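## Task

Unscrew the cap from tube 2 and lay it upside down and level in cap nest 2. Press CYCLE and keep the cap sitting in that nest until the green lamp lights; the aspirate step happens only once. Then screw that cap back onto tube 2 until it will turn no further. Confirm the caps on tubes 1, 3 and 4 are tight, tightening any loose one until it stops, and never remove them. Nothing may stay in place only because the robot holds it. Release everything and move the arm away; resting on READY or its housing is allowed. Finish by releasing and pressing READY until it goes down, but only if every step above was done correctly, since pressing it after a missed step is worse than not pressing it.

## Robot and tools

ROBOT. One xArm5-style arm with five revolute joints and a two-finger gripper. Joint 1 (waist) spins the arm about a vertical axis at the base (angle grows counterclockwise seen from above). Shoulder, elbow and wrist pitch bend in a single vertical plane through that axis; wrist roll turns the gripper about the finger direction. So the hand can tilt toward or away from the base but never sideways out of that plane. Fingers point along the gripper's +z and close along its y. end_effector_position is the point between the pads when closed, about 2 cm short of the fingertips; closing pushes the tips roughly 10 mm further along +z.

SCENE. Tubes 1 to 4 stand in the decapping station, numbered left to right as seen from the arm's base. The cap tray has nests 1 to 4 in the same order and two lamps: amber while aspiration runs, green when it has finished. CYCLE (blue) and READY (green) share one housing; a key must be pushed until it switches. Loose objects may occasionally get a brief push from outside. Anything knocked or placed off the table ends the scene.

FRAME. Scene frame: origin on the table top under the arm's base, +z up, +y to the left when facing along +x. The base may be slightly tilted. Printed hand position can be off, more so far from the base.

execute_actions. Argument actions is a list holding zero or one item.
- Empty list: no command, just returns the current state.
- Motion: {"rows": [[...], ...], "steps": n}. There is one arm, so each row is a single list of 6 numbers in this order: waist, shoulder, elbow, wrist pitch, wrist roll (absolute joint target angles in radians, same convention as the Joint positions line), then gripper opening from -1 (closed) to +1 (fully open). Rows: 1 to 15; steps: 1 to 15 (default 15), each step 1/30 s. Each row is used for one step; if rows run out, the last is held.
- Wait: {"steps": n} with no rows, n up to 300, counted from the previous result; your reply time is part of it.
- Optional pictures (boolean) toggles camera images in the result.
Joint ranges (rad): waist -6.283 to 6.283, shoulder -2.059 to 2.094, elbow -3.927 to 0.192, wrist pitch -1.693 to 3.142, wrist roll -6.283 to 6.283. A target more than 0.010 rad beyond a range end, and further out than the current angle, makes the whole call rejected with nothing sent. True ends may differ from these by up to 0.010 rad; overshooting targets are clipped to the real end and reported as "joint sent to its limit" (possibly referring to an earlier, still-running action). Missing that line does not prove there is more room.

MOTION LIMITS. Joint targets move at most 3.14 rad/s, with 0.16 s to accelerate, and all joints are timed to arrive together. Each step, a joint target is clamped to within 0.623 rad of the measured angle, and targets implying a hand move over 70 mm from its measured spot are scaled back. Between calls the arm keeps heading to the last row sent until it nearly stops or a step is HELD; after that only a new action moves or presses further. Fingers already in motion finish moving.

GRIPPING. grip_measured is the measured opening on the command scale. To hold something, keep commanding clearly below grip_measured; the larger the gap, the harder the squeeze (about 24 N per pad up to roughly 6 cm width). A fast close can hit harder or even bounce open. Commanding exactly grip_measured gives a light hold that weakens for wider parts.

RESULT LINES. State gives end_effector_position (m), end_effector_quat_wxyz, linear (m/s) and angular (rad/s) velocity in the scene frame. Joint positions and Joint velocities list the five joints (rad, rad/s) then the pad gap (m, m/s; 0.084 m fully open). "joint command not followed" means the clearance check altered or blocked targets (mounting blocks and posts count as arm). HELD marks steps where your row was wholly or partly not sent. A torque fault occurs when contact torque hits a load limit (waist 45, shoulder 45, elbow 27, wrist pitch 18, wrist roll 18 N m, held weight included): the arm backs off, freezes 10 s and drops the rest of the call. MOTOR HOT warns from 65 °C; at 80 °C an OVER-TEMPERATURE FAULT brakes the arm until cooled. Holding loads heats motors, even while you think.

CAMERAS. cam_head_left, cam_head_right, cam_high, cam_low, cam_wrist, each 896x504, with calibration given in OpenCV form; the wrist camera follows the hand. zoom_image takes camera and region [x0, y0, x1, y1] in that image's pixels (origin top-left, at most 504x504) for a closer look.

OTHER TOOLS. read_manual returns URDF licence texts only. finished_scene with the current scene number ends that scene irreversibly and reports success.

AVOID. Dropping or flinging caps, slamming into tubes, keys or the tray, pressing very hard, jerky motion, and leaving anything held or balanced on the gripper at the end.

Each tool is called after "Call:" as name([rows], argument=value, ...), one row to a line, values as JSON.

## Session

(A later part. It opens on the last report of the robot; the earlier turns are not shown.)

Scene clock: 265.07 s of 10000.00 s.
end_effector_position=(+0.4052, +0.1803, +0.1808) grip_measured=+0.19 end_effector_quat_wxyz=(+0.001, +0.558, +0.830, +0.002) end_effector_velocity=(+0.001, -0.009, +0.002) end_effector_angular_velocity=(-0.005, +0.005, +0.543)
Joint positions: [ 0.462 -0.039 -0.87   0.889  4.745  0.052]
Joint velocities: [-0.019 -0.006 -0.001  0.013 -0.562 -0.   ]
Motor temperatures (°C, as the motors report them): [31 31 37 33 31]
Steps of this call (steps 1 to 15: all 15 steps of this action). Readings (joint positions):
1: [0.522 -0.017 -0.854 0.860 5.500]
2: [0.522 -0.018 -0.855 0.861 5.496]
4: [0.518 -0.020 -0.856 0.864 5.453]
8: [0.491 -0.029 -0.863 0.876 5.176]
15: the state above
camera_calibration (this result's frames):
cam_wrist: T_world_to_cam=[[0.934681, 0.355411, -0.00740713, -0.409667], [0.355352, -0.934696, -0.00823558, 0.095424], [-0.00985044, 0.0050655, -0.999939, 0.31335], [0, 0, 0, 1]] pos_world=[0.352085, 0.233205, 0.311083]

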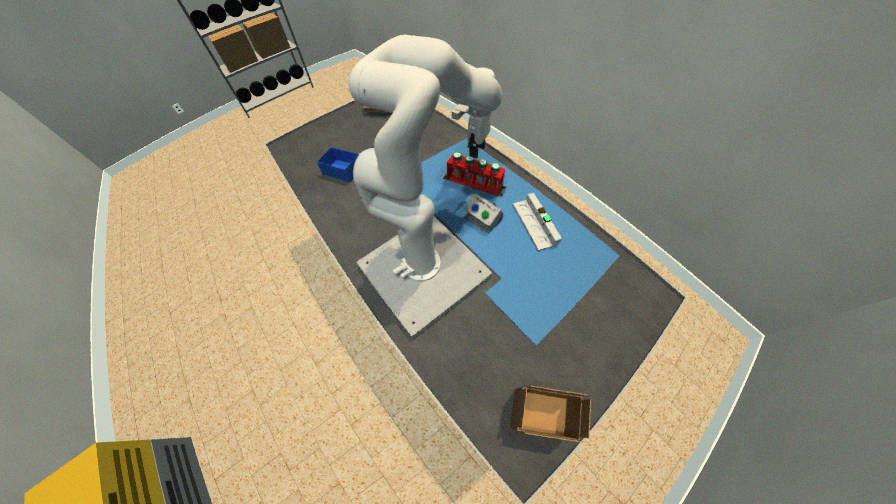

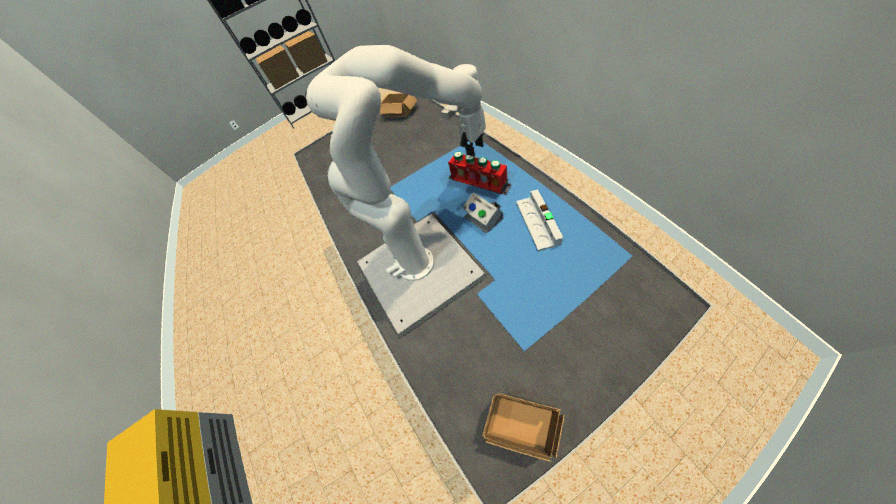

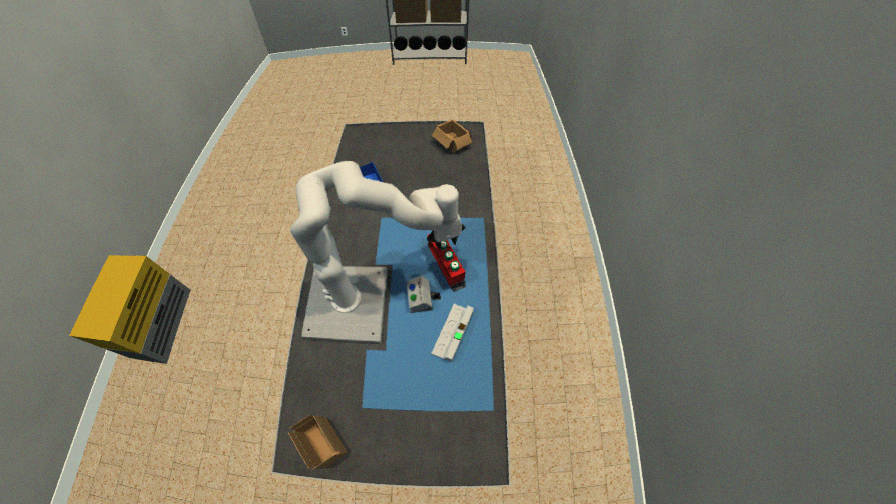

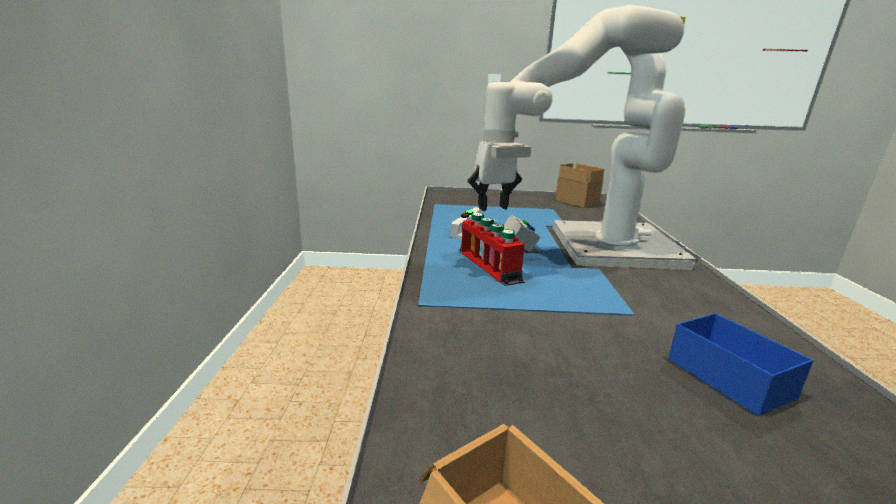

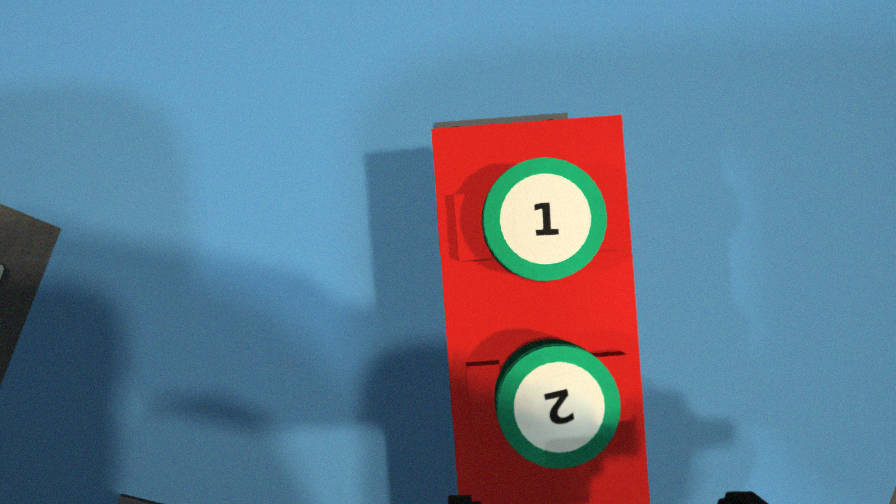

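Call:
execute_actions([
  {"rows":[[0.25,-0.40,-0.55,0.95,5.6,-1]],"steps":15},
], pictures=false)

Call:
execute_actions([
  {"rows":[[0.027,-0.59,-0.25,0.83,6.2,-1]],"steps":15},
], pictures=false)

Call:
execute_actions([
  {"rows":[[0.027,-0.46,-0.207,0.656,6.2,-1]],"steps":15},
])

Scene clock: 274.10 s of 10000.00 s.
end_effector_position=(+0.3429, +0.0810, +0.1915) grip_measured=-1.00 end_effector_quat_wxyz=(-0.000, +0.864, +0.504, -0.007) end_effector_velocity=(-0.112, -0.127, -0.007) end_effector_angular_velocity=(-0.030, +0.017, -1.886)
Joint positions: [ 0.274 -0.359 -0.587  0.943  5.458  0.   ]
Joint velocities: [-0.281 -0.483  0.431  0.081  1.605  0.   ]
Motor temperatures (°C, as the motors report them): [31 31 37 33 31]
Steps of this call (steps 1 to 30: the robot went on to your last target; steps 31 to 256: nothing new was sent; steps 257 to 271: all 15 steps of this action). Readings (joint positions):
257: [0.460 -0.040 -0.870 0.890 4.700]
258: [0.459 -0.042 -0.868 0.890 4.704]
260: [0.446 -0.064 -0.847 0.894 4.747]
264: [0.375 -0.186 -0.741 0.914 4.965]
271: the state above

Scene clock: 274.60 s of 10000.00 s.
end_effector_position=(+0.2756, -0.0010, +0.1433) grip_measured=-1.00 end_effector_quat_wxyz=(+0.003, +0.999, +0.054, -0.003) end_effector_velocity=(-0.030, -0.033, -0.023) end_effector_angular_velocity=(-0.004, -0.033, -0.505)
Joint positions: [ 0.037 -0.581 -0.263  0.836  6.169  0.   ]
Joint velocities: [-0.12  -0.111  0.155 -0.073  0.385  0.   ]
Motor temperatures (°C, as the motors report them): [31 31 37 33 31]
Steps of this call (steps 1 to 15: all 15 steps of this action). Readings (joint positions):
1: [0.266 -0.373 -0.574 0.946 5.504]
2: [0.259 -0.384 -0.563 0.946 5.542]
4: [0.232 -0.413 -0.526 0.932 5.630]
8: [0.140 -0.490 -0.403 0.888 5.871]
15: the state above

Scene clock: 275.10 s of 10000.00 s.
end_effector_position=(+0.2746, -0.0039, +0.1044) grip_measured=-1.00 end_effector_quat_wxyz=(+0.004, +0.999, +0.034, -0.001) end_effector_velocity=(+0.000, -0.000, -0.003) end_effector_angular_velocity=(-0.000, -0.005, -0.002)
Joint positions: [ 0.027 -0.462 -0.208  0.658  6.2    0.   ]
Joint velocities: [-0.001  0.01   0.006 -0.021  0.001  0.   ]
Motor temperatures (°C, as the motors report them): [31 31 37 33 31]
Steps of this call (steps 1 to 15: all 15 steps of this action). Readings (joint positions):
1: [0.034 -0.584 -0.259 0.834 6.179]
2: [0.032 -0.584 -0.256 0.828 6.186]
4: [0.030 -0.559 -0.246 0.786 6.193]
8: [0.028 -0.479 -0.213 0.688 6.198]
15: the state above
camera_calibration (this result's frames):
cam_wrist: T_world_to_cam=[[0.0444171, -0.999002, -0.00459875, 0.0161419], [-0.998996, -0.0443893, -0.00598267, 0.344195], [0.00577257, 0.00485987, -0.999972, 0.232318], [0, 0, 0, 1]] pos_world=[0.341792, 0.0302754, 0.234444]

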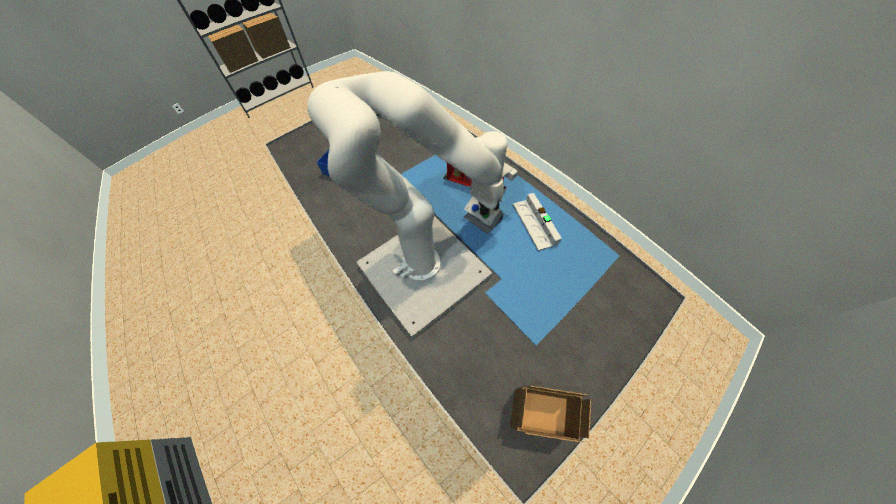

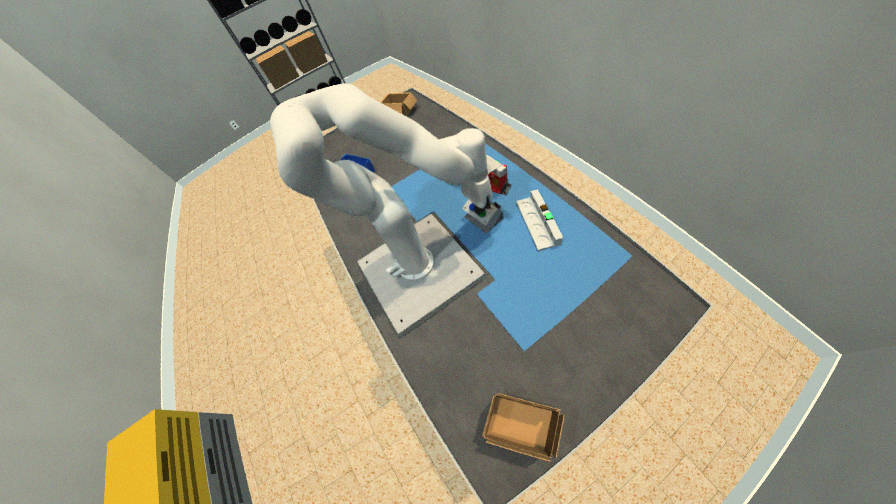

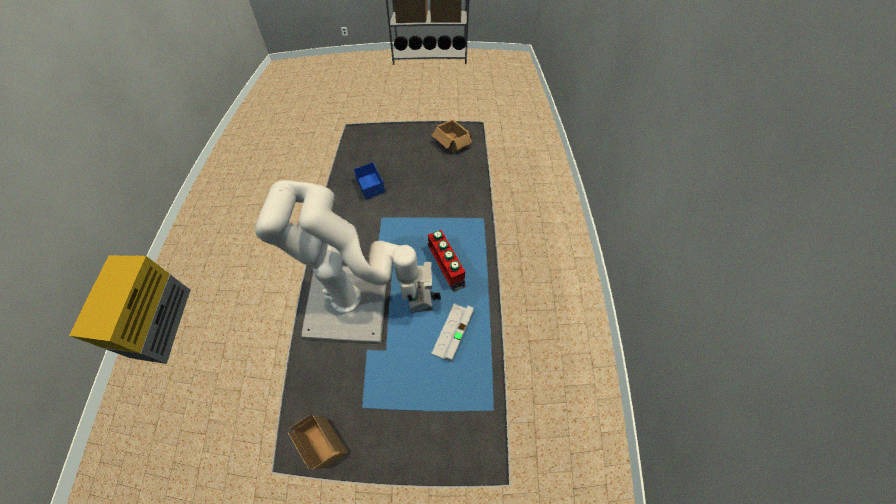

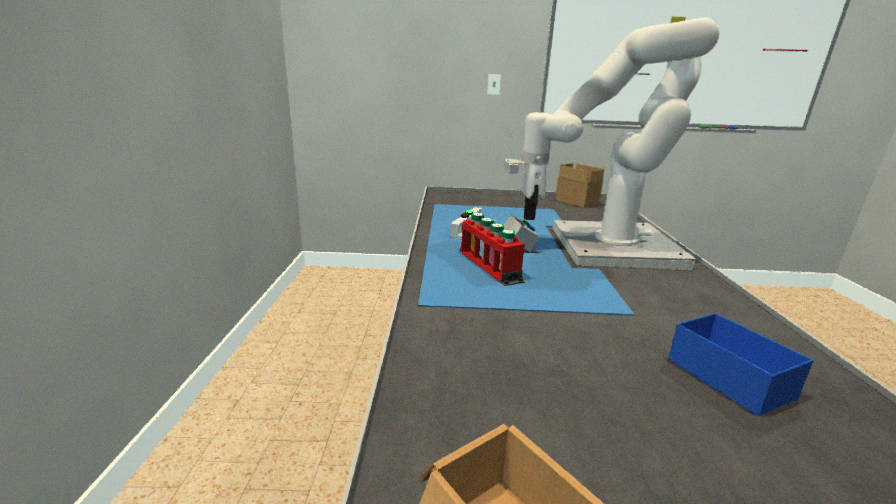

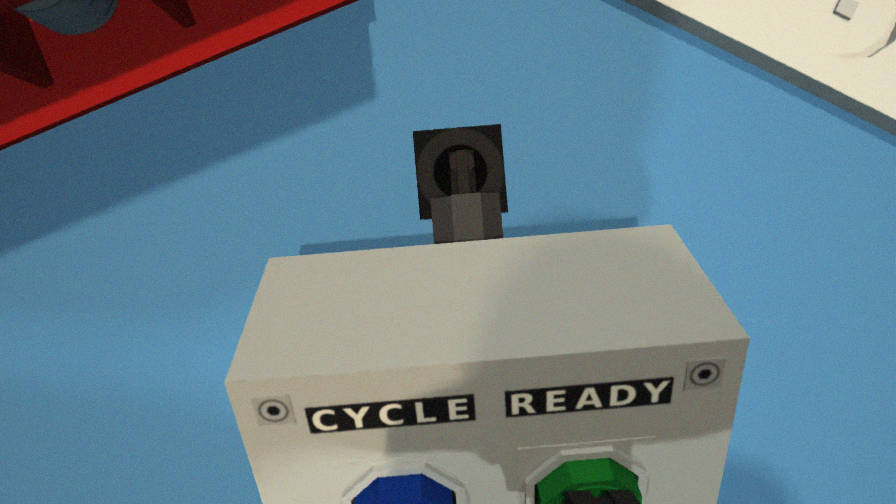

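Call:
execute_actions([
  {"rows":[[0.027,-0.405,-0.196,0.59,6.2,-1]],"steps":15},
])

Scene clock: 276.63 s of 10000.00 s.
end_effector_position=(+0.2746, -0.0041, +0.0904) grip_measured=-1.00 end_effector_quat_wxyz=(+0.004, +0.999, +0.033, -0.001) end_effector_velocity=(+0.000, -0.000, +0.000) end_effector_angular_velocity=(-0.000, -0.001, -0.002)
Joint positions: [ 0.027 -0.405 -0.197  0.59   6.2    0.   ]
Joint velocities: [-0.001  0.    -0.    -0.001  0.001  0.   ]
Motor temperatures (°C, as the motors report them): [31 31 37 33 31]
The task's run ended inside this call: 9 steps that you had sent did not run.
Steps of this call (steps 1 to 15: the robot went on to your last target; steps 16 to 40: nothing new was sent; steps 41 to 46: the first 6 steps of this action). Readings (joint positions):
41: [0.027 -0.460 -0.207 0.656 6.200]
42: [0.027 -0.458 -0.207 0.653 6.200]
44: [0.027 -0.439 -0.204 0.629 6.200]
46: [0.027 -0.420 -0.199 0.609 6.200]
camera_calibration (this result's frames):
cam_wrist: T_world_to_cam=[[0.0440513, -0.999019, -0.00459766, 0.0160211], [-0.999013, -0.0440237, -0.00594606, 0.344099], [0.00573782, 0.00485506, -0.999972, 0.218302], [0, 0, 0, 1]] pos_world=[0.341801, 0.030094, 0.220415]
The task's run has ended: the event that ends the task has happened.

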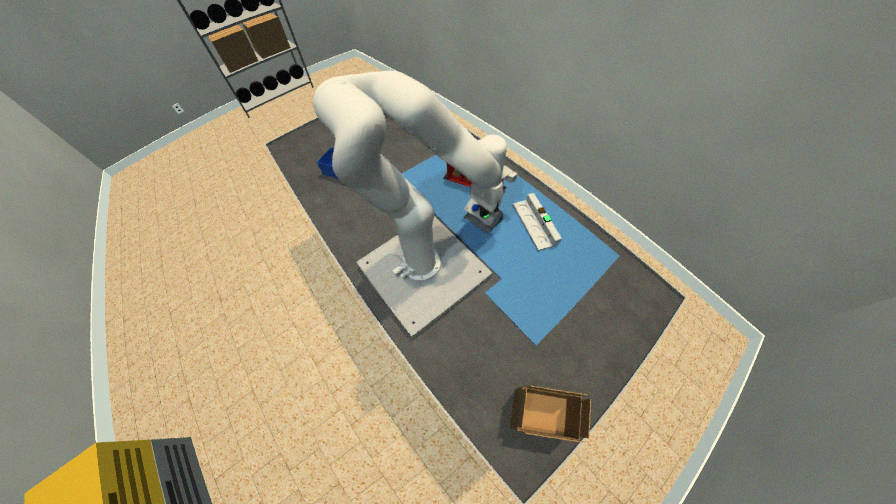

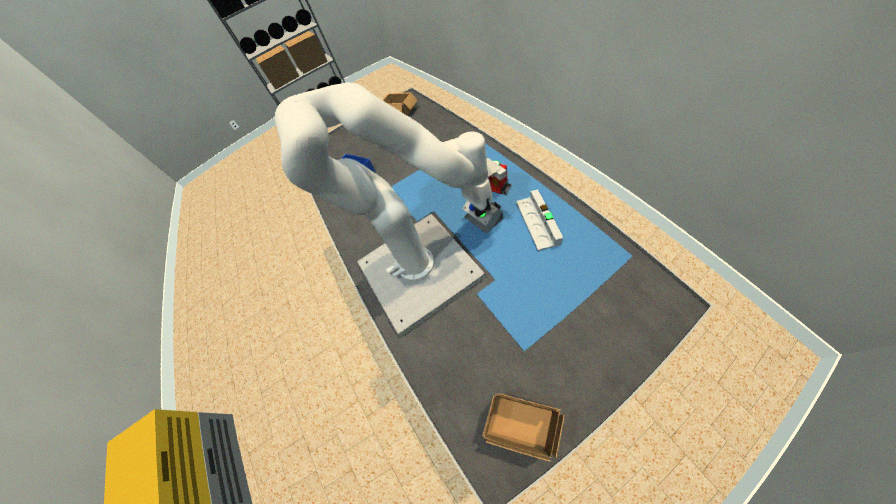

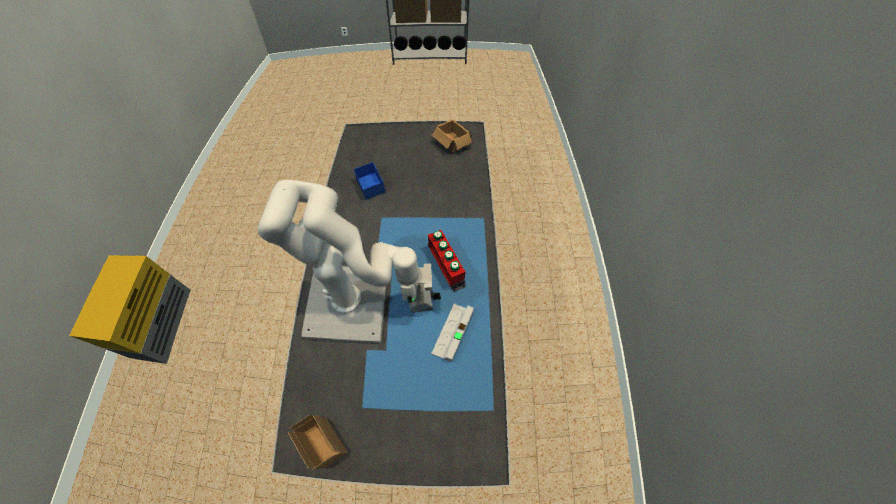

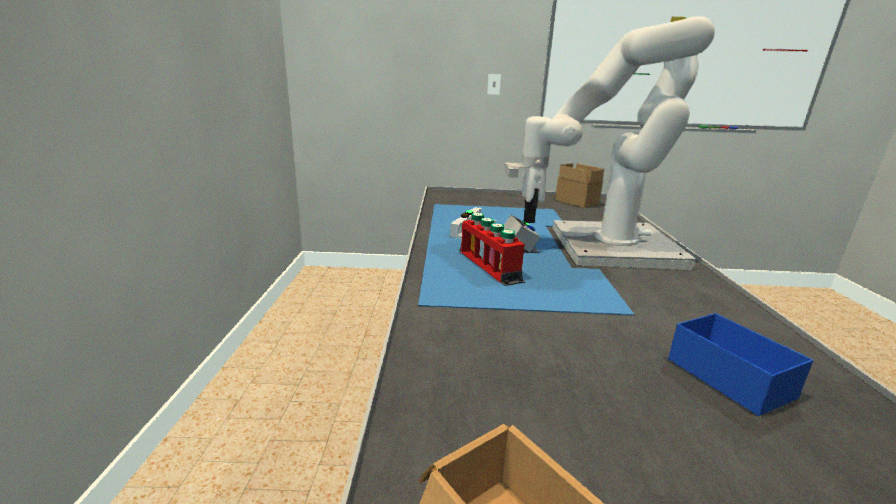

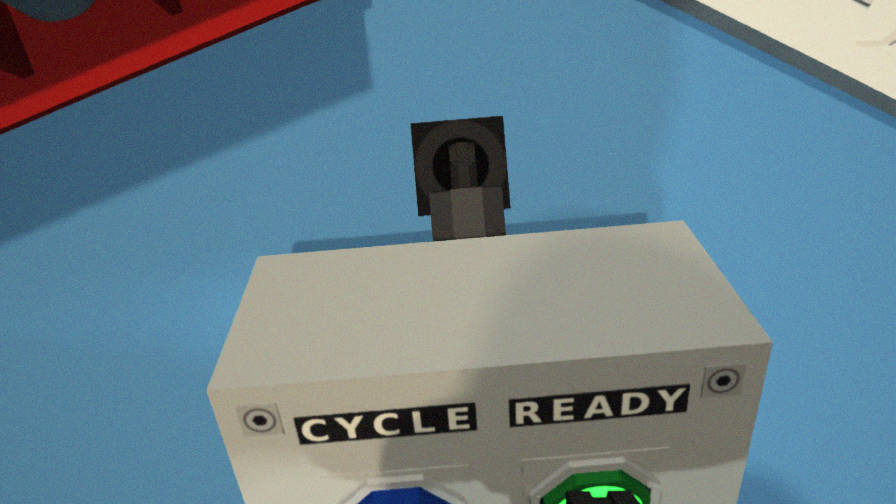

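Call:
finished_scene(scene=2)

The scene is finished: the task was done.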